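# Move the coat stand into the next room's taped area

## Task

Bring the coat stand into the adjoining room and leave it standing on its own with all four of its feet fully within the yellow taped square, none resting on the tape itself. At the end the coffee table must still be upright, the robot must not have toppled or be left leaning, and the stand must stay in place without the robot holding it.

## Robot and tools

Robot: TidyBot++, a mobile base 0.54 m long, 0.50 m wide and 0.38 m high on four powered casters. One seven-joint arm with a two-finger gripper sits on top. The shoulder is 0.12 m ahead of the base centre and 0.68 m above the floor. Cameras: base_camera on the base, and wrist_camera, which looks along the hand. The arm starts folded with the hand pointing down. Folded, it reaches up to 0.08 m past the front of the base, and the elbow can be up to 1.15 m high. Now and then a loose object may get a brief push from outside.

Frames: the base frame has its origin on the floor under the base centre, with x forward, y left and z up. hand_pose is the point midway between the finger pads, given in the base frame. Its z axis runs out along the fingers and its y axis is the closing direction. The odometry frame is the base frame as it was at the scene start. base_odometry counts wheel turns only, so wheel slip shows up as travel. Heading is positive to the left, from -3.142 to 3.142. base_tilt is in degrees, with forward and right positive when the robot leans that way.

execute_actions(actions, cameras): actions is a list holding one action, or empty to just read the state and images. An action may have "base", "joints", "speeds"; its motions start together.
- base takes exactly one relative offset from where the base last measured itself: translate_m (metres, forward +, -2 to 2), strafe_m (metres, left +, -2 to 2) or rotate_rad (radians, counter-clockwise from above +, -6.3 to 6.3).
- joints holds absolute targets keyed by name, in radians: joint_1_rad (any angle; + is clockwise from above, the opposite of rotate_rad), joint_2_rad (shoulder, ±2.249), joint_3_rad (any), joint_4_rad (elbow, ±2.579), joint_5_rad (any), joint_6_rad (wrist, ±2.099), joint_7_rad (any). gripper_pos runs from 0 (open, about 85 mm gap) to 1 (closed, squeezing about 96-120 N per finger). Joints that take any angle go the shorter way round, so send steps under half a turn. The done tolerances are ±0.039 for joints 1-4, ±0.056 for joints 5-7 and ±0.03 for the gripper.
- speeds caps top speed for this action only: translate_m and strafe_m 0.05-0.5 m/s, rotate_rad 0.1-1.57 rad/s. The defaults are the maximums. A base move that would need more than 8.667 s is refused, and no action may run past 15 s.
- cameras is a list drawn from base_camera, wrist_camera and all; leaving it out gives all cameras, and [] gives none. Any unknown key or out-of-range value refuses the whole call and nothing moves. Anything left out of an action may still be pushing toward its previous target.
wait(seconds 0-10) returns state and images without commanding anything. zoom_image(camera, region [x0,y0,x1,y1] in pixels, at most 504x504) enlarges part of the latest image. read_manual returns only licence texts. finished_scene(scene) ends the scene permanently and reports success. Replying without a tool call ends all scenes.

Arm geometry: the upper arm is 0.42 m, the forearm 0.31 m, and the hand 0.31 m to the hand point. With joint_1=0, joint_3=3.14 and joint_5=0, the arm stays in the x-z plane. Each segment's angle from vertical (forward +) is then: upper = j2, forearm = j2-j4, hand = j2-j4-j6. The hand point lies ahead of the shoulder by the sum of L*sin(angle) and above it by the sum of L*cos(angle). At joint_7=1.57 with the hand down, the fingers open left and right. A downward-pointing hand reaches at most about 0.94 m high, and only close to the base. Closed fingertips stick out about 20 mm past the hand point.

Result lines: base_status and joint_status give how each motion ended. done: the target was reached (for the base, only that the wheels turned that far). off_target: stopped short and may still be pushing. contact_stop or time_out: the target is dropped and the joint holds where it stopped. A gripper showing off_target at 1 means it is holding something, with the reading giving the width. "joint command not followed" plus a "cause:" line means the self-collision check withheld the arm targets. The arm may retry those targets on later actions, and nothing prevents the arm from hitting the base. on_its_own lists motion nobody commanded. motor_effort is percent of maximum, with the peak in brackets; it carries a fixed bias and noise. The Motor temperatures line follows joint order. MOTOR HOT appears at 60 °C. At 75 °C an OVER-TEMPERATURE FAULT lets the arm sink, and keys show limit_stop_at_motor_heat; send those targets again. ARM HIT means the arm struck itself or the base hard. A torque fault (joints 1-4 limit 104.5 N m, warning 56.7; joints 5-7 limit 51.3, warning 29.4) freezes the arm and gripper for 10 s, while the base keeps going. Once a result reports a stop, any later calls in that same reply are skipped.

Practical cautions: a blocked base pushes until it times out and may still report done though it stopped short. Friction leaves joints a little off target, so correct by sending last command + (wanted - read). Do not do this while holding a load, because the arm sags and may sink further. Odometry drifts a few cm and degrees over many moves, so check the cameras. The robot can tip if the arm snags something about 0.8 m or higher while the base drives, or if a raised hand is pushed sideways. Backing away or pulling the arm in sets it upright again. Avoid drops, slams, hard pushes and knocking the coffee table or the coat stand over. The robot holds its last command while you think.

Each tool is called after ">>>" as a command line: name --argument value for each argument, lists and objects as JSON in quotes; but a table of rows of numbers goes row by row, as --pt "numbers of a row", without its own name.

## Session

>>> execute_actions --actions '[]'

Scene clock: 0.00 s.
Motor temperatures (°C, as the motors report them): [36 36 32 35 41 35 41]
base_odometry: x=+0.000 y=+0.000 heading=+0.000 (m, m, rad; odometry frame)
base_tilt: forward=+0.0 right=+0.7 (deg)
base_status: not commanded
joint_positions: joint_1_rad=-0.029 joint_2_rad=-0.375 joint_3_rad=+3.171 joint_4_rad=-2.520 joint_5_rad=+0.022 joint_6_rad=-0.884 joint_7_rad=+1.585 gripper_pos=+0.000
joint_status: not commanded
motor_effort: joint_1_rad=-1 joint_2_rad=-5 joint_3_rad=+0 joint_4_rad=+21 joint_5_rad=+0 joint_6_rad=+3 joint_7_rad=+0 (%)
hand_pose: x=+0.2644 y=-0.0027 z=+0.5935 quat_wxyz=(+0.004, +0.998, +0.014, +0.057) (m; base frame)
pictures: base_camera, wrist_camera
Images, in order (width x height): base_camera 644x364, wrist_camera 644x476.

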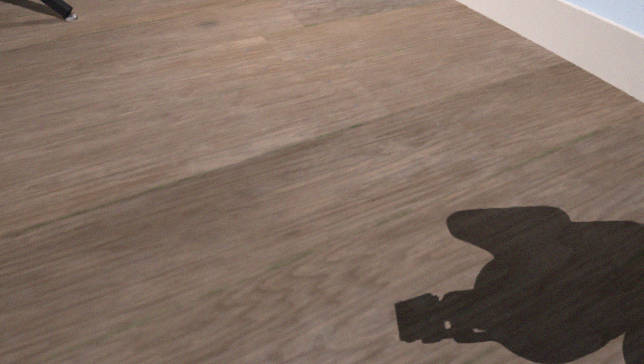

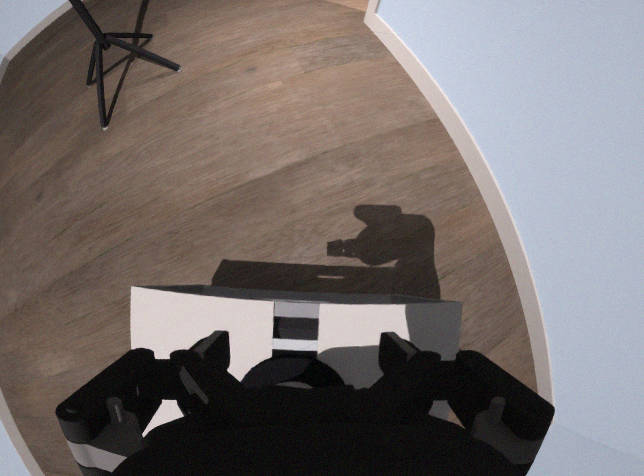

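Look ahead with hand horizontal.

>>> execute_actions --actions '[{"base":{"rotate_rad":0.6},"joints":{"joint_2_rad":0,"joint_4_rad":-1.57,"joint_6_rad":0}}]' --cameras '["wrist_camera"]'

Scene clock: 3.67 s.
Motor temperatures (°C, as the motors report them): [36 36 32 35 41 35 41]
base_odometry: x=+0.000 y=+0.000 heading=+0.600 (m, m, rad; odometry frame)
base_tilt: forward=+0.0 right=+0.6 (deg)
base_status: done
joint_positions: joint_1_rad=-0.029 joint_2_rad=-0.025 joint_3_rad=+3.171 joint_4_rad=-1.594 joint_5_rad=+0.022 joint_6_rad=-0.033 joint_7_rad=+1.585 gripper_pos=+0.000
joint_status: all done
motor_effort: joint_1_rad=-1(1) joint_2_rad=-24(24) joint_3_rad=+0(1) joint_4_rad=+24(23) joint_5_rad=+0(1) joint_6_rad=+9(8) joint_7_rad=+0(0) (%)
hand_pose: x=+0.7344 y=+0.0009 z=+1.0931 quat_wxyz=(+0.013, +0.718, +0.013, +0.696) (m; base frame)
pictures: wrist_camera
Images, in order (width x height): wrist_camera 644x476.

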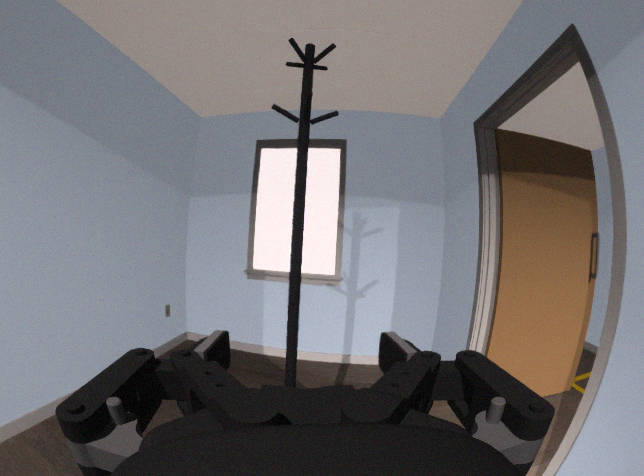

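Aligned. Advance.

>>> execute_actions --actions '[{"base":{"translate_m":0.3}}]'

Scene clock: 6.43 s.
Motor temperatures (°C, as the motors report them): [36 36 32 35 41 35 41]
base_odometry: x=+0.247 y=+0.170 heading=+0.600 (m, m, rad; odometry frame)
base_tilt: forward=+0.0 right=+0.6 (deg)
base_status: done
joint_positions: joint_1_rad=-0.029 joint_2_rad=-0.006 joint_3_rad=+3.171 joint_4_rad=-1.593 joint_5_rad=+0.022 joint_6_rad=-0.033 joint_7_rad=+1.585 gripper_pos=+0.000
joint_status: not commanded
motor_effort: joint_1_rad=-1(1) joint_2_rad=-25(28) joint_3_rad=-1(1) joint_4_rad=+23(24) joint_5_rad=+0(1) joint_6_rad=+8(9) joint_7_rad=+0(0) (%)
hand_pose: x=+0.7420 y=+0.0011 z=+1.0824 quat_wxyz=(+0.013, +0.724, +0.013, +0.690) (m; base frame)
pictures: base_camera, wrist_camera
Images, in order (width x height): base_camera 644x364, wrist_camera 644x476.

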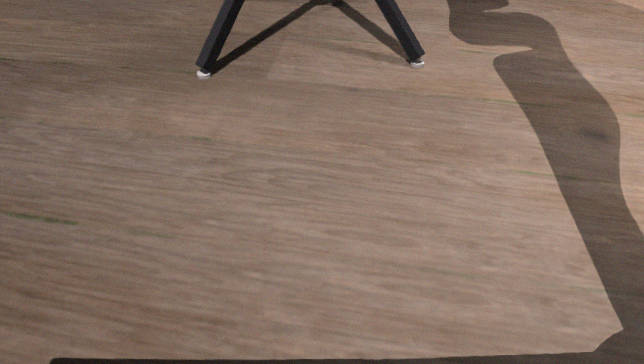

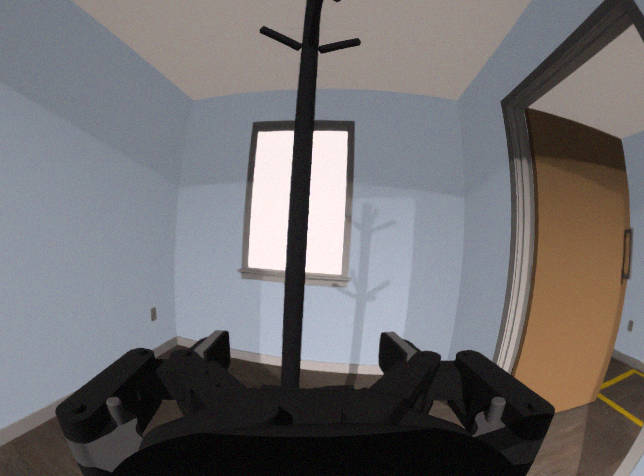

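>>> execute_actions --actions '[{"base":{"translate_m":0.22}}]' --cameras '["wrist_camera"]'

Scene clock: 9.03 s.
Motor temperatures (°C, as the motors report them): [36 36 32 35 41 35 41]
base_odometry: x=+0.429 y=+0.294 heading=+0.601 (m, m, rad; odometry frame)
base_tilt: forward=+0.0 right=+0.7 (deg)
base_status: done
joint_positions: joint_1_rad=-0.029 joint_2_rad=+0.000 joint_3_rad=+3.171 joint_4_rad=-1.593 joint_5_rad=+0.022 joint_6_rad=-0.032 joint_7_rad=+1.585 gripper_pos=+0.000
joint_status: not commanded
motor_effort: joint_1_rad=-1(2) joint_2_rad=-25(30) joint_3_rad=-1(2) joint_4_rad=+24(24) joint_5_rad=+0(0) joint_6_rad=+8(8) joint_7_rad=+0(0) (%)
hand_pose: x=+0.7446 y=+0.0012 z=+1.0785 quat_wxyz=(+0.013, +0.726, +0.013, +0.687) (m; base frame)
pictures: wrist_camera
Images, in order (width x height): wrist_camera 644x476.

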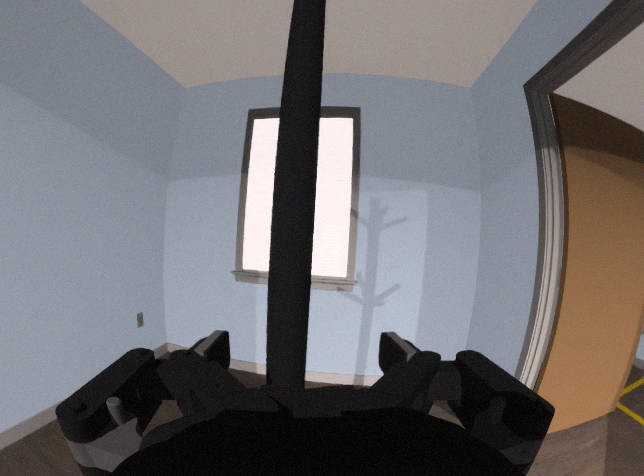

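>>> execute_actions --actions '[{"base":{"translate_m":0.1},"joints":{"gripper_pos":1},"speeds":{"translate_m":0.5}}]' --cameras '["wrist_camera"]'

Scene clock: 22.40 s.
Motor temperatures (°C, as the motors report them): [36 36 32 35 41 35 41]
base_odometry: x=+0.511 y=+0.351 heading=+0.602 (m, m, rad; odometry frame)
base_tilt: forward=+0.0 right=+0.7 (deg)
base_status: done
joint_positions: joint_1_rad=-0.041 joint_2_rad=+0.003 joint_3_rad=+3.159 joint_4_rad=-1.589 joint_5_rad=+0.022 joint_6_rad=-0.027 joint_7_rad=+1.585 gripper_pos=+0.684
joint_status: gripper_pos off_target (ended at +0.684, target +1.000)
motor_effort: joint_1_rad=+0(10) joint_2_rad=-30(31) joint_3_rad=+0(10) joint_4_rad=+31(33) joint_5_rad=+3(4) joint_6_rad=+14(14) joint_7_rad=+3(4) (%)
hand_pose: x=+0.7456 y=+0.0159 z=+1.0808 quat_wxyz=(+0.005, +0.724, +0.021, +0.690) (m; base frame)
pictures: wrist_camera
Images, in order (width x height): wrist_camera 644x476.

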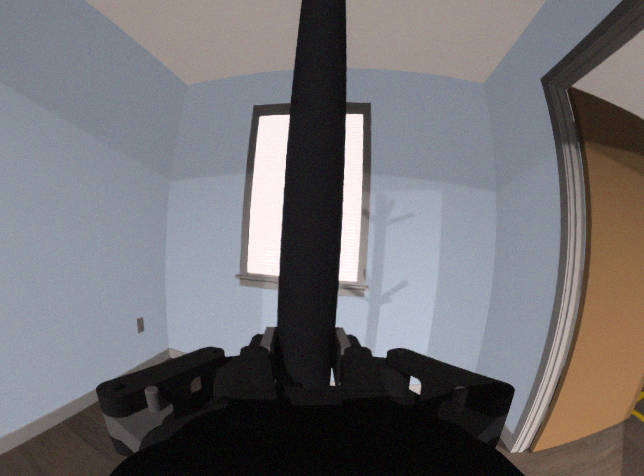

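Gripped. Lift: tilt arm back keeping hand level.

>>> execute_actions --actions '[{"joints":{"joint_2_rad":0,"joint_4_rad":-1.4,"joint_6_rad":-0.2}}]'

Scene clock: 24.97 s.
Motor temperatures (°C, as the motors report them): [36 36 32 35 41 35 41]
base_odometry: x=+0.511 y=+0.351 heading=+0.602 (m, m, rad; odometry frame)
base_tilt: forward=+0.0 right=+0.7 (deg)
base_status: not commanded
joint_positions: joint_1_rad=-0.042 joint_2_rad=+0.016 joint_3_rad=+3.159 joint_4_rad=-1.483 joint_5_rad=+0.022 joint_6_rad=-0.210 joint_7_rad=+1.585 gripper_pos=+0.684
joint_status: joint_4_rad off_target (ended at -1.483, target -1.400); the others done
motor_effort: joint_1_rad=+4(4) joint_2_rad=-33(33) joint_3_rad=+4(4) joint_4_rad=+34(34) joint_5_rad=+4(4) joint_6_rad=+15(15) joint_7_rad=+4(4) (%)
hand_pose: x=+0.7476 y=+0.0151 z=+1.0820 quat_wxyz=(+0.006, +0.754, +0.021, +0.656) (m; base frame)
pictures: base_camera, wrist_camera
Images, in order (width x height): base_camera 644x364, wrist_camera 644x476.

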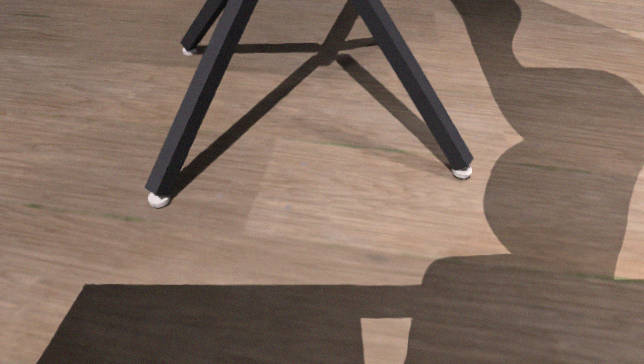

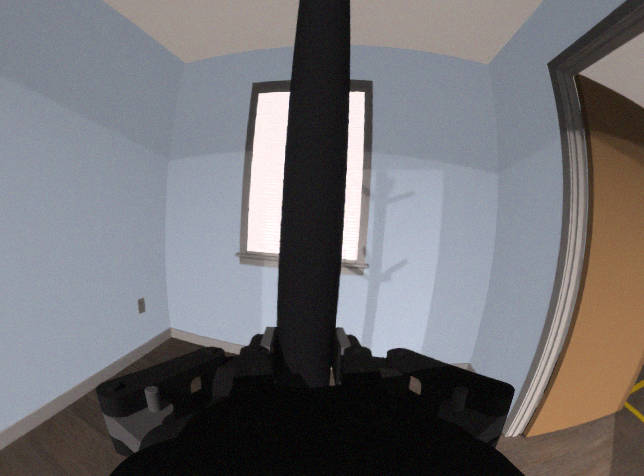

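>>> execute_actions --actions '[{"joints":{"joint_2_rad":-0.03,"joint_4_rad":-1.2,"joint_6_rad":-0.27}}]'

Scene clock: 27.43 s.
Motor temperatures (°C, as the motors report them): [36 36 32 35 41 35 41]
base_odometry: x=+0.511 y=+0.351 heading=+0.602 (m, m, rad; odometry frame)
base_tilt: forward=+0.0 right=+0.7 (deg)
base_status: not commanded
joint_positions: joint_1_rad=-0.042 joint_2_rad=+0.070 joint_3_rad=+3.159 joint_4_rad=-1.356 joint_5_rad=+0.022 joint_6_rad=-0.338 joint_7_rad=+1.585 gripper_pos=+0.684
joint_status: joint_2_rad off_target (ended at +0.070, target -0.030); joint_4_rad off_target (ended at -1.356, target -1.200); joint_6_rad off_target (ended at -0.338, target -0.270)
motor_effort: joint_1_rad=+2(4) joint_2_rad=-51(51) joint_3_rad=+3(4) joint_4_rad=+47(46) joint_5_rad=+4(4) joint_6_rad=+24(25) joint_7_rad=+3(4) (%)
hand_pose: x=+0.7650 y=+0.0151 z=+1.0870 quat_wxyz=(+0.007, +0.772, +0.021, +0.636) (m; base frame)
pictures: base_camera, wrist_camera
Images, in order (width x height): base_camera 644x364, wrist_camera 644x476.

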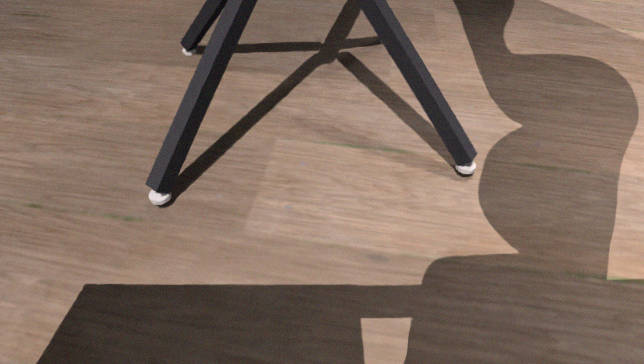

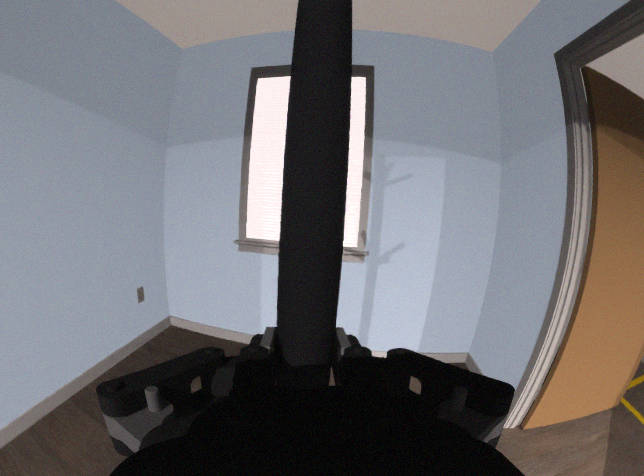

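>>> execute_actions --actions '[{"joints":{"joint_2_rad":-0.12,"joint_4_rad":-1.1,"joint_6_rad":-0.15}}]'

Scene clock: 29.77 s.
Motor temperatures (°C, as the motors report them): [36 36 32 35 41 35 41]
base_odometry: x=+0.511 y=+0.351 heading=+0.602 (m, m, rad; odometry frame)
base_tilt: forward=+0.1 right=+0.7 (deg)
base_status: not commanded
joint_positions: joint_1_rad=-0.038 joint_2_rad=+0.069 joint_3_rad=+3.159 joint_4_rad=-1.309 joint_5_rad=+0.022 joint_6_rad=-0.338 joint_7_rad=+1.585 gripper_pos=+0.684
joint_status: joint_2_rad off_target (ended at +0.069, target -0.120); joint_4_rad off_target (ended at -1.309, target -1.100); joint_6_rad off_target (ended at -0.338, target -0.150)
motor_effort: joint_1_rad=-1(3) joint_2_rad=-63(66) joint_3_rad=-1(3) joint_4_rad=+56(59) joint_5_rad=+1(5) joint_6_rad=+30(32) joint_7_rad=+2(3) (%)
hand_pose: x=+0.7647 y=+0.0127 z=+1.1167 quat_wxyz=(+0.008, +0.756, +0.019, +0.654) (m; base frame)
pictures: base_camera, wrist_camera
Images, in order (width x height): base_camera 644x364, wrist_camera 644x476.

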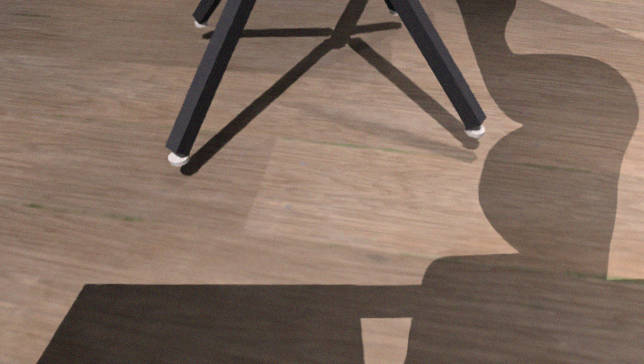

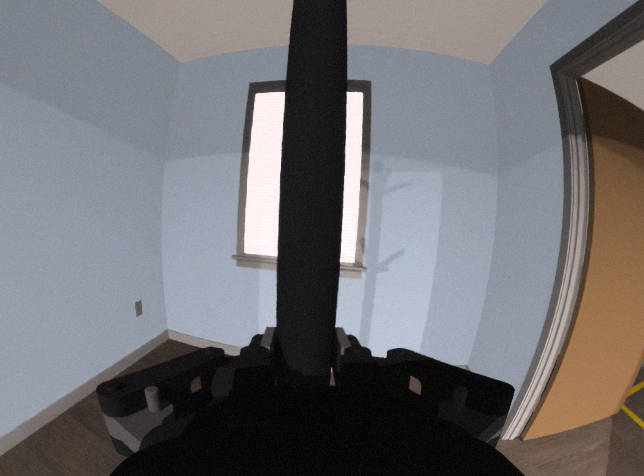

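Lifted a bit. Turn right toward the door.

>>> execute_actions --actions '[{"base":{"rotate_rad":-1.0},"speeds":{"rotate_rad":0.4}}]'

Scene clock: 35.30 s.
Motor temperatures (°C, as the motors report them): [36 37 32 36 41 35 41]
base_odometry: x=+0.511 y=+0.351 heading=-0.397 (m, m, rad; odometry frame)
base_tilt: forward=+0.0 right=+0.7 (deg)
base_status: done
joint_positions: joint_1_rad=-0.026 joint_2_rad=+0.069 joint_3_rad=+3.177 joint_4_rad=-1.308 joint_5_rad=+0.021 joint_6_rad=-0.337 joint_7_rad=+1.585 gripper_pos=+0.684
joint_status: not commanded
motor_effort: joint_1_rad=-2(6) joint_2_rad=-62(65) joint_3_rad=-2(6) joint_4_rad=+56(58) joint_5_rad=-1(5) joint_6_rad=+30(33) joint_7_rad=-1(5) (%)
hand_pose: x=+0.7650 y=-0.0056 z=+1.1177 quat_wxyz=(+0.018, +0.756, +0.008, +0.654) (m; base frame)
pictures: base_camera, wrist_camera
Images, in order (width x height): base_camera 644x364, wrist_camera 644x476.

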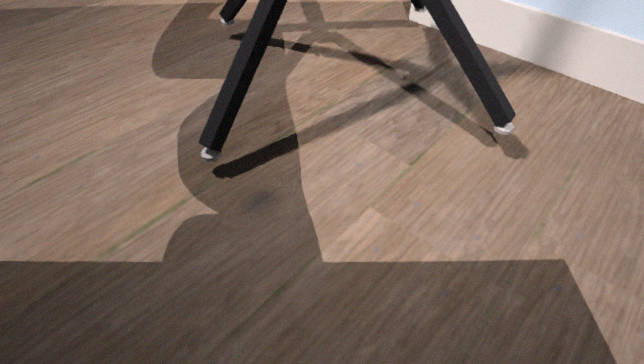

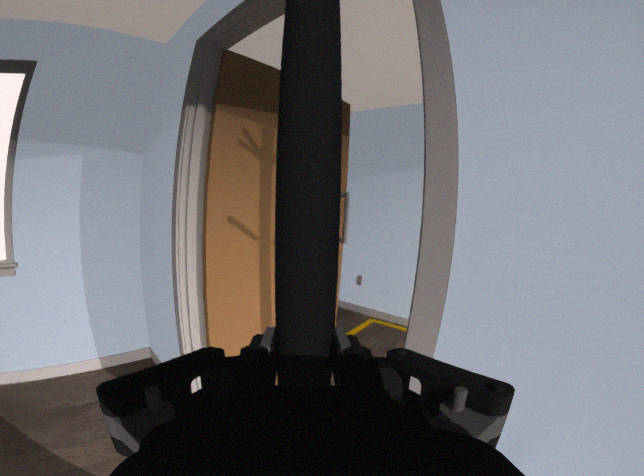

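>>> execute_actions --actions '[{"base":{"strafe_m":0.4},"speeds":{"strafe_m":0.2}}]' --cameras '[]'

>>> execute_actions --actions '[{"base":{"rotate_rad":-0.5},"speeds":{"rotate_rad":0.4}}]'

Scene clock: 40.13 s.
Motor temperatures (°C, as the motors report them): [36 37 32 36 41 35 41]
base_odometry: x=+0.667 y=+0.720 heading=-0.398 (m, m, rad; odometry frame)
base_tilt: forward=+0.0 right=+0.7 (deg)
base_status: done
joint_positions: joint_1_rad=-0.033 joint_2_rad=+0.069 joint_3_rad=+3.173 joint_4_rad=-1.308 joint_5_rad=+0.021 joint_6_rad=-0.337 joint_7_rad=+1.585 gripper_pos=+0.684
joint_status: not commanded
motor_effort: joint_1_rad=-1(6) joint_2_rad=-63(67) joint_3_rad=-1(5) joint_4_rad=+58(61) joint_5_rad=+1(3) joint_6_rad=+32(35) joint_7_rad=+0(3) (%)
hand_pose: x=+0.7650 y=+0.0014 z=+1.1177 quat_wxyz=(+0.014, +0.756, +0.012, +0.655) (m; base frame)
pictures: none
No camera images: the call's "cameras" was empty. Leave "cameras" out to get every camera's image.

Scene clock: 42.50 s.
Motor temperatures (°C, as the motors report them): [36 37 32 36 41 35 41]
base_odometry: x=+0.667 y=+0.720 heading=-0.898 (m, m, rad; odometry frame)
base_tilt: forward=+0.0 right=+0.7 (deg)
base_status: done
joint_positions: joint_1_rad=-0.028 joint_2_rad=+0.069 joint_3_rad=+3.179 joint_4_rad=-1.308 joint_5_rad=+0.017 joint_6_rad=-0.337 joint_7_rad=+1.585 gripper_pos=+0.685
joint_status: not commanded
motor_effort: joint_1_rad=-2(8) joint_2_rad=-62(64) joint_3_rad=-2(7) joint_4_rad=+57(58) joint_5_rad=-1(6) joint_6_rad=+32(32) joint_7_rad=-1(5) (%)
hand_pose: x=+0.7650 y=-0.0052 z=+1.1178 quat_wxyz=(+0.016, +0.756, +0.007, +0.655) (m; base frame)
pictures: base_camera, wrist_camera
Images, in order (width x height): base_camera 644x364, wrist_camera 644x476.

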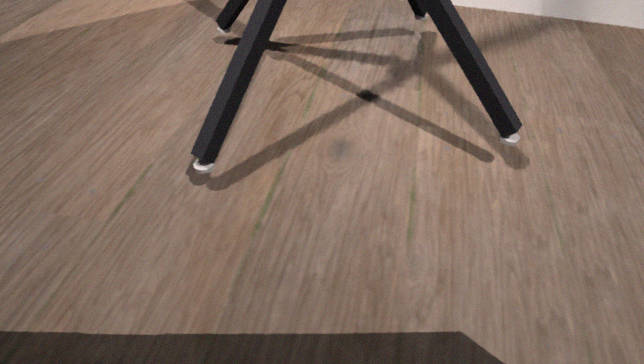

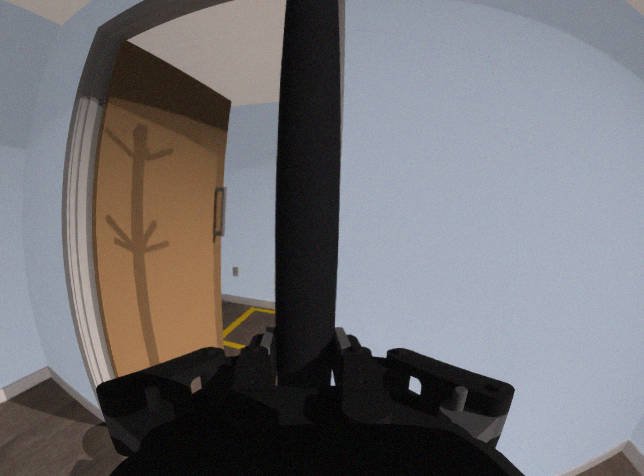

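>>> execute_actions --actions '[{"base":{"strafe_m":0.45},"speeds":{"strafe_m":0.2}}]'

Scene clock: 47.00 s.
Motor temperatures (°C, as the motors report them): [36 38 32 36 41 36 41]
base_odometry: x=+1.019 y=+1.000 heading=-0.898 (m, m, rad; odometry frame)
base_tilt: forward=+0.0 right=+0.7 (deg)
base_status: done
joint_positions: joint_1_rad=-0.033 joint_2_rad=+0.069 joint_3_rad=+3.174 joint_4_rad=-1.307 joint_5_rad=+0.017 joint_6_rad=-0.337 joint_7_rad=+1.585 gripper_pos=+0.685
joint_status: not commanded
motor_effort: joint_1_rad=-1(6) joint_2_rad=-62(67) joint_3_rad=-1(5) joint_4_rad=+57(61) joint_5_rad=+0(4) joint_6_rad=+30(34) joint_7_rad=+0(3) (%)
hand_pose: x=+0.7650 y=+0.0012 z=+1.1179 quat_wxyz=(+0.013, +0.756, +0.011, +0.655) (m; base frame)
pictures: base_camera, wrist_camera
Images, in order (width x height): base_camera 644x364, wrist_camera 644x476.

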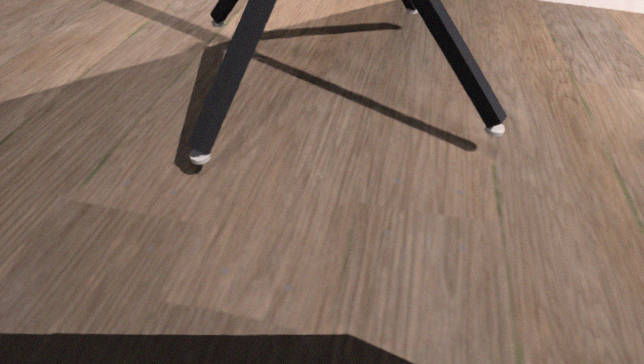

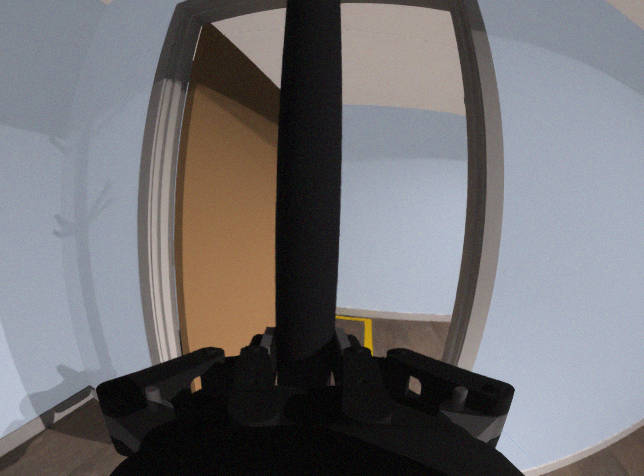

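Centered; the tape lies straight ahead.

>>> execute_actions --actions '[{"base":{"translate_m":1.0},"speeds":{"translate_m":0.25}}]'

Scene clock: 53.63 s.
Motor temperatures (°C, as the motors report them): [36 38 32 37 41 36 41]
base_odometry: x=+1.642 y=+0.218 heading=-0.898 (m, m, rad; odometry frame)
base_tilt: forward=+0.0 right=+0.6 (deg)
base_status: done
joint_positions: joint_1_rad=-0.033 joint_2_rad=+0.066 joint_3_rad=+3.174 joint_4_rad=-1.307 joint_5_rad=+0.017 joint_6_rad=-0.337 joint_7_rad=+1.585 gripper_pos=+0.685
joint_status: not commanded
motor_effort: joint_1_rad=-1(4) joint_2_rad=-62(68) joint_3_rad=-1(4) joint_4_rad=+56(60) joint_5_rad=+1(1) joint_6_rad=+31(34) joint_7_rad=+1(1) (%)
hand_pose: x=+0.7638 y=+0.0010 z=+1.1203 quat_wxyz=(+0.013, +0.754, +0.011, +0.656) (m; base frame)
pictures: base_camera, wrist_camera
Images, in order (width x height): base_camera 644x364, wrist_camera 644x476.

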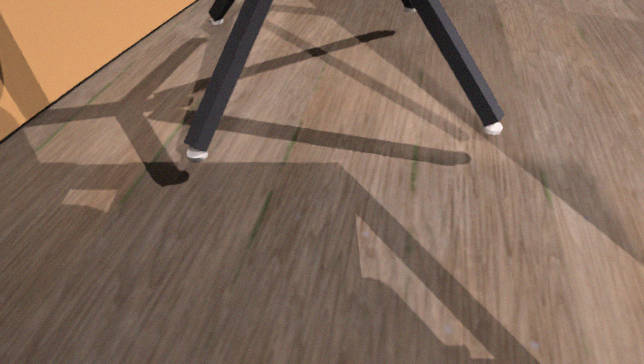

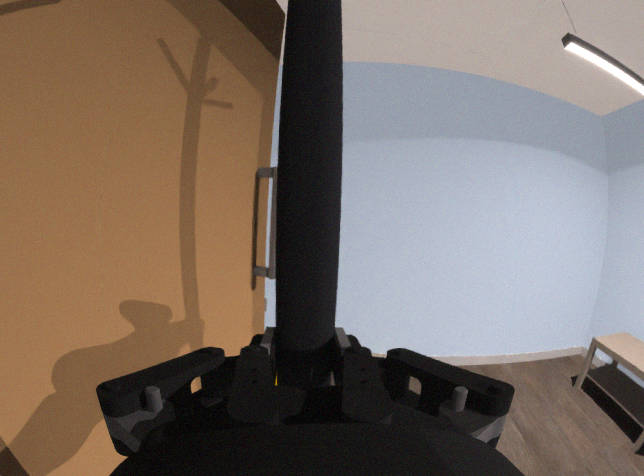

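>>> execute_actions --actions '[{"base":{"translate_m":0.7},"speeds":{"translate_m":0.25}}]' --cameras '["base_camera"]'

Scene clock: 58.40 s.
Motor temperatures (°C, as the motors report them): [36 38 32 37 41 36 41]
base_odometry: x=+2.079 y=-0.329 heading=-0.897 (m, m, rad; odometry frame)
base_tilt: forward=+0.1 right=+0.7 (deg)
base_status: done
joint_positions: joint_1_rad=-0.032 joint_2_rad=+0.062 joint_3_rad=+3.174 joint_4_rad=-1.305 joint_5_rad=+0.017 joint_6_rad=-0.336 joint_7_rad=+1.585 gripper_pos=+0.685
joint_status: not commanded
motor_effort: joint_1_rad=-1(4) joint_2_rad=-61(68) joint_3_rad=+0(4) joint_4_rad=+56(60) joint_5_rad=+3(3) joint_6_rad=+30(33) joint_7_rad=+3(3) (%)
hand_pose: x=+0.7620 y=+0.0004 z=+1.1243 quat_wxyz=(+0.013, +0.752, +0.010, +0.659) (m; base frame)
pictures: base_camera
Images, in order (width x height): base_camera 644x364.

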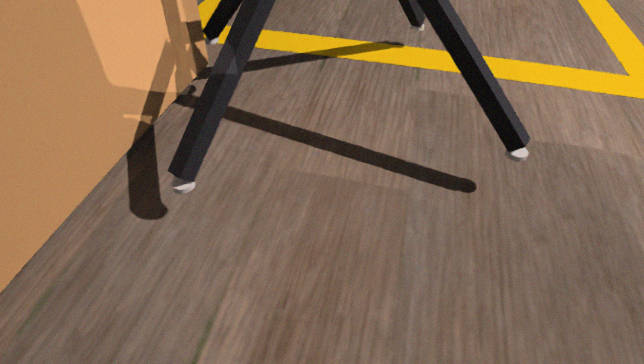

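>>> execute_actions --actions '[{"base":{"strafe_m":-0.15},"speeds":{"strafe_m":0.2}}]' --cameras '[]'

>>> execute_actions --actions '[{"base":{"translate_m":0.4},"speeds":{"translate_m":0.25}}]' --cameras '["base_camera"]'

Scene clock: 62.70 s.
Motor temperatures (°C, as the motors report them): [36 39 32 37 41 36 41]
base_odometry: x=+1.962 y=-0.423 heading=-0.897 (m, m, rad; odometry frame)
base_tilt: forward=+0.0 right=+0.7 (deg)
base_status: done
joint_positions: joint_1_rad=-0.026 joint_2_rad=+0.062 joint_3_rad=+3.172 joint_4_rad=-1.305 joint_5_rad=+0.017 joint_6_rad=-0.335 joint_7_rad=+1.585 gripper_pos=+0.685
joint_status: not commanded
motor_effort: joint_1_rad=-1(4) joint_2_rad=-62(64) joint_3_rad=-1(4) joint_4_rad=+56(57) joint_5_rad=+1(4) joint_6_rad=+29(32) joint_7_rad=+1(4) (%)
hand_pose: x=+0.7620 y=-0.0023 z=+1.1249 quat_wxyz=(+0.014, +0.752, +0.009, +0.659) (m; base frame)
pictures: none
No camera images: the call's "cameras" was empty. Leave "cameras" out to get every camera's image.

Scene clock: 65.17 s.
Motor temperatures (°C, as the motors report them): [36 39 32 37 41 36 41]
base_odometry: x=+2.212 y=-0.736 heading=-0.898 (m, m, rad; odometry frame)
base_tilt: forward=+0.1 right=+0.7 (deg)
base_status: done
joint_positions: joint_1_rad=-0.026 joint_2_rad=+0.062 joint_3_rad=+3.172 joint_4_rad=-1.304 joint_5_rad=+0.017 joint_6_rad=-0.333 joint_7_rad=+1.585 gripper_pos=+0.685
joint_status: not commanded
motor_effort: joint_1_rad=-1(0) joint_2_rad=-61(67) joint_3_rad=+0(0) joint_4_rad=+55(60) joint_5_rad=+1(1) joint_6_rad=+30(35) joint_7_rad=+1(2) (%)
hand_pose: x=+0.7621 y=-0.0022 z=+1.1258 quat_wxyz=(+0.014, +0.751, +0.009, +0.660) (m; base frame)
pictures: base_camera
Images, in order (width x height): base_camera 644x364.

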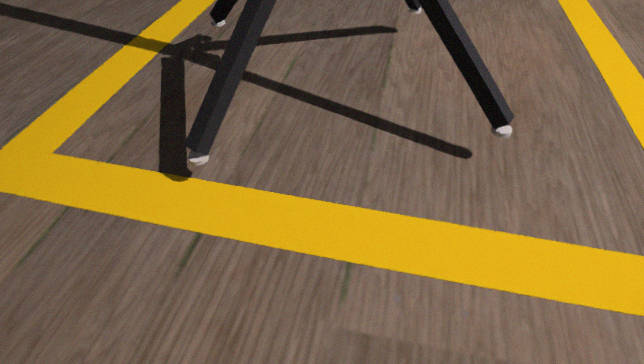

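A bit more forward and right, then lower.

>>> execute_actions --actions '[{"base":{"translate_m":0.08},"speeds":{"translate_m":0.2}}]' --cameras '[]'

>>> execute_actions --actions '[{"base":{"strafe_m":-0.05},"speeds":{"strafe_m":0.2}}]' --cameras '[]'

>>> execute_actions --actions '[{"joints":{"joint_2_rad":-0.03,"joint_4_rad":-1.2,"joint_6_rad":-0.2}}]' --cameras '[]'

>>> execute_actions --actions '[{"joints":{"gripper_pos":0}}]' --cameras '[]'

>>> execute_actions --actions '[{"base":{"translate_m":-0.3},"speeds":{"translate_m":0.2}}]'

Scene clock: 69.30 s.
Motor temperatures (°C, as the motors report them): [36 39 32 37 41 37 41]
base_odometry: x=+2.261 y=-0.799 heading=-0.898 (m, m, rad; odometry frame)
base_tilt: forward=+0.1 right=+0.7 (deg)
base_status: done
joint_positions: joint_1_rad=-0.026 joint_2_rad=+0.066 joint_3_rad=+3.172 joint_4_rad=-1.302 joint_5_rad=+0.017 joint_6_rad=-0.333 joint_7_rad=+1.585 gripper_pos=+0.685
joint_status: not commanded
motor_effort: joint_1_rad=-1(4) joint_2_rad=-63(68) joint_3_rad=-1(2) joint_4_rad=+56(59) joint_5_rad=+1(2) joint_6_rad=+30(34) joint_7_rad=+1(1) (%)
hand_pose: x=+0.7636 y=-0.0022 z=+1.1249 quat_wxyz=(+0.014, +0.751, +0.009, +0.660) (m; base frame)
pictures: none
No camera images: the call's "cameras" was empty. Leave "cameras" out to get every camera's image.

Scene clock: 70.30 s.
Motor temperatures (°C, as the motors report them): [36 39 32 37 41 37 41]
base_odometry: x=+2.222 y=-0.830 heading=-0.898 (m, m, rad; odometry frame)
base_tilt: forward=+0.1 right=+0.6 (deg)
base_status: done
joint_positions: joint_1_rad=-0.020 joint_2_rad=+0.066 joint_3_rad=+3.175 joint_4_rad=-1.302 joint_5_rad=+0.017 joint_6_rad=-0.333 joint_7_rad=+1.585 gripper_pos=+0.685
joint_status: not commanded
motor_effort: joint_1_rad=+0(6) joint_2_rad=-62(65) joint_3_rad=+0(5) joint_4_rad=+57(59) joint_5_rad=+2(3) joint_6_rad=+30(33) joint_7_rad=+2(3) (%)
hand_pose: x=+0.7636 y=-0.0082 z=+1.1249 quat_wxyz=(+0.018, +0.751, +0.005, +0.660) (m; base frame)
pictures: none
No camera images: the call's "cameras" was empty. Leave "cameras" out to get every camera's image.

Scene clock: 71.20 s.
Motor temperatures (°C, as the motors report them): [36 39 32 37 41 37 41]
base_odometry: x=+2.222 y=-0.830 heading=-0.898 (m, m, rad; odometry frame)
base_tilt: forward=+0.1 right=+0.7 (deg)
base_status: not commanded
joint_positions: joint_1_rad=-0.021 joint_2_rad=+0.093 joint_3_rad=+3.175 joint_4_rad=-1.329 joint_5_rad=+0.017 joint_6_rad=-0.325 joint_7_rad=+1.585 gripper_pos=+0.689
joint_status: joint_2_rad off_target (ended at +0.093, target -0.030); joint_4_rad off_target (ended at -1.329, target -1.200); joint_6_rad off_target (ended at -0.325, target -0.200)
motor_effort: joint_1_rad=-2(5) joint_2_rad=-54(63) joint_3_rad=-2(5) joint_4_rad=+47(56) joint_5_rad=+1(4) joint_6_rad=+24(30) joint_7_rad=+1(4) (%)
hand_pose: x=+0.7758 y=-0.0073 z=+1.0929 quat_wxyz=(+0.017, +0.766, +0.006, +0.642) (m; base frame)
pictures: none
No camera images: the call's "cameras" was empty. Leave "cameras" out to get every camera's image.

Scene clock: 72.70 s.
Motor temperatures (°C, as the motors report them): [36 39 32 37 41 37 41]
base_odometry: x=+2.222 y=-0.830 heading=-0.898 (m, m, rad; odometry frame)
base_tilt: forward=+0.0 right=+0.7 (deg)
base_status: not commanded
joint_positions: joint_1_rad=-0.024 joint_2_rad=-0.042 joint_3_rad=+3.178 joint_4_rad=-1.199 joint_5_rad=+0.017 joint_6_rad=-0.228 joint_7_rad=+1.585 gripper_pos=+0.000
joint_status: all done
on_its_own: joint_2_rad moved -0.135 to your old target -0.030; joint_4_rad moved +0.130 to your old target -1.200; joint_6_rad moved +0.097 to your old target -0.200
motor_effort: joint_1_rad=-1(8) joint_2_rad=-22(54) joint_3_rad=-1(8) joint_4_rad=+22(48) joint_5_rad=+0(2) joint_6_rad=+8(25) joint_7_rad=+0(2) (%)
hand_pose: x=+0.6954 y=-0.0079 z=+1.2863 quat_wxyz=(+0.018, +0.638, +0.004, +0.770) (m; base frame)
pictures: none
No camera images: the call's "cameras" was empty. Leave "cameras" out to get every camera's image.

Scene clock: 74.97 s.
Motor temperatures (°C, as the motors report them): [36 39 32 37 41 37 41]
base_odometry: x=+2.035 y=-0.595 heading=-0.898 (m, m, rad; odometry frame)
base_tilt: forward=+0.1 right=+0.7 (deg)
base_status: done
joint_positions: joint_1_rad=-0.024 joint_2_rad=-0.036 joint_3_rad=+3.178 joint_4_rad=-1.199 joint_5_rad=+0.017 joint_6_rad=-0.228 joint_7_rad=+1.585 gripper_pos=+0.000
joint_status: not commanded
motor_effort: joint_1_rad=-1(2) joint_2_rad=-21(25) joint_3_rad=+0(2) joint_4_rad=+21(23) joint_5_rad=+0(0) joint_6_rad=+8(9) joint_7_rad=+0(0) (%)
hand_pose: x=+0.6988 y=-0.0078 z=+1.2830 quat_wxyz=(+0.018, +0.640, +0.004, +0.768) (m; base frame)
pictures: base_camera, wrist_camera
Images, in order (width x height): base_camera 644x364, wrist_camera 644x476.

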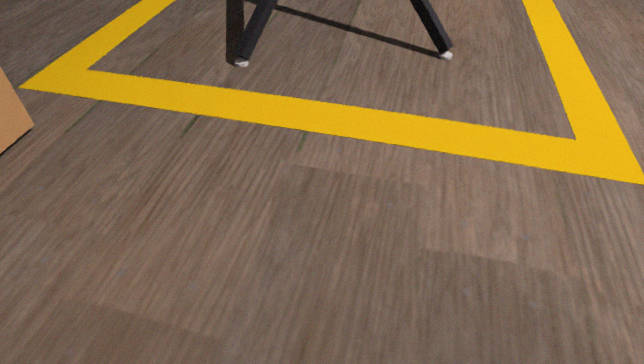

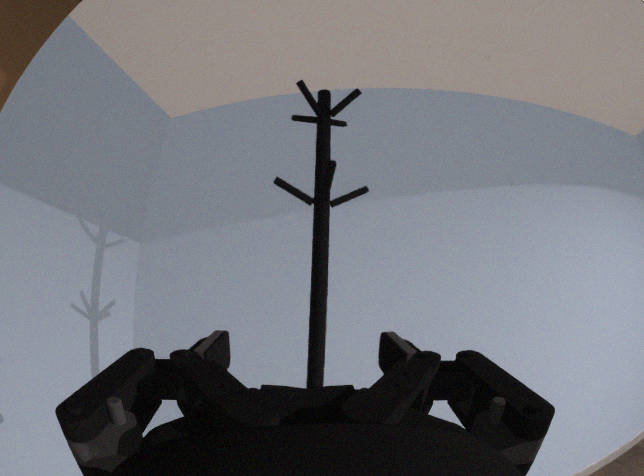

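Checking all four feet before finishing.

>>> execute_actions --actions '[{"base":{"translate_m":-0.4},"joints":{"joint_2_rad":0.3,"joint_4_rad":-1.57,"joint_6_rad":-0.3},"speeds":{"translate_m":0.25}}]'

Scene clock: 78.73 s.
Motor temperatures (°C, as the motors report them): [36 39 32 37 41 36 41]
base_odometry: x=+1.786 y=-0.283 heading=-0.898 (m, m, rad; odometry frame)
base_tilt: forward=+0.0 right=+0.7 (deg)
base_status: done
joint_positions: joint_1_rad=-0.024 joint_2_rad=+0.306 joint_3_rad=+3.178 joint_4_rad=-1.563 joint_5_rad=+0.017 joint_6_rad=-0.271 joint_7_rad=+1.585 gripper_pos=+0.000
joint_status: all done
motor_effort: joint_1_rad=-1(2) joint_2_rad=-35(42) joint_3_rad=-1(2) joint_4_rad=+22(25) joint_5_rad=+0(0) joint_6_rad=+7(8) joint_7_rad=+0(0) (%)
hand_pose: x=+0.8089 y=-0.0058 z=+0.8226 quat_wxyz=(+0.017, +0.877, +0.011, +0.480) (m; base frame)
pictures: base_camera, wrist_camera
Images, in order (width x height): base_camera 644x364, wrist_camera 644x476.

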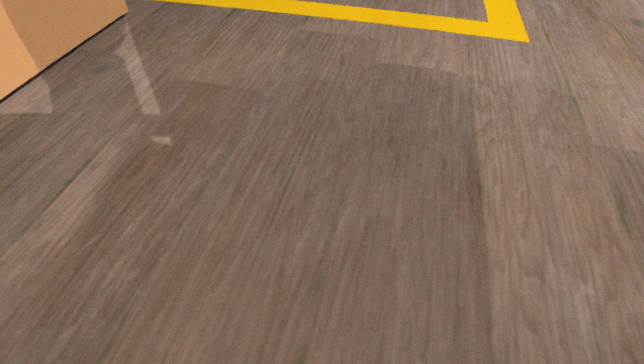

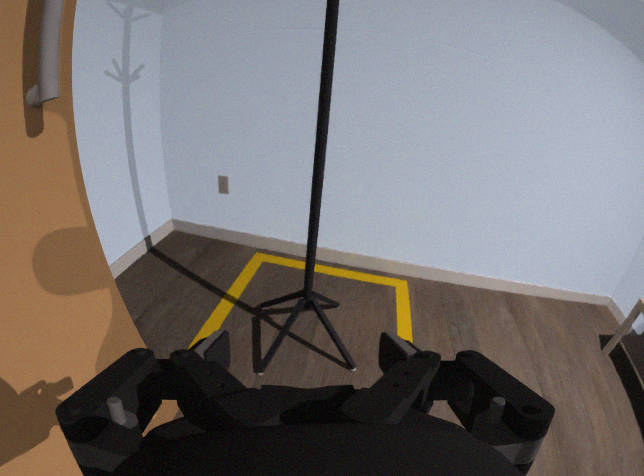

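>>> zoom_image --camera "wrist_camera" --region '[180, 240, 440, 390]'

Region (180, 240, 440, 390) of wrist_camera's 644x476 image, scaled by 1.938; it fills the top 291 rows of this view, and the rest is white.

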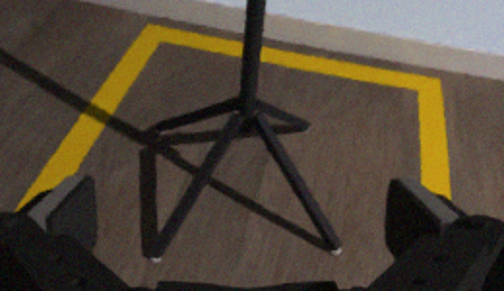

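All four feet are inside the tape. The table was standing upright when it was last in view.

>>> finished_scene --scene 1

The scene is finished: the task was done.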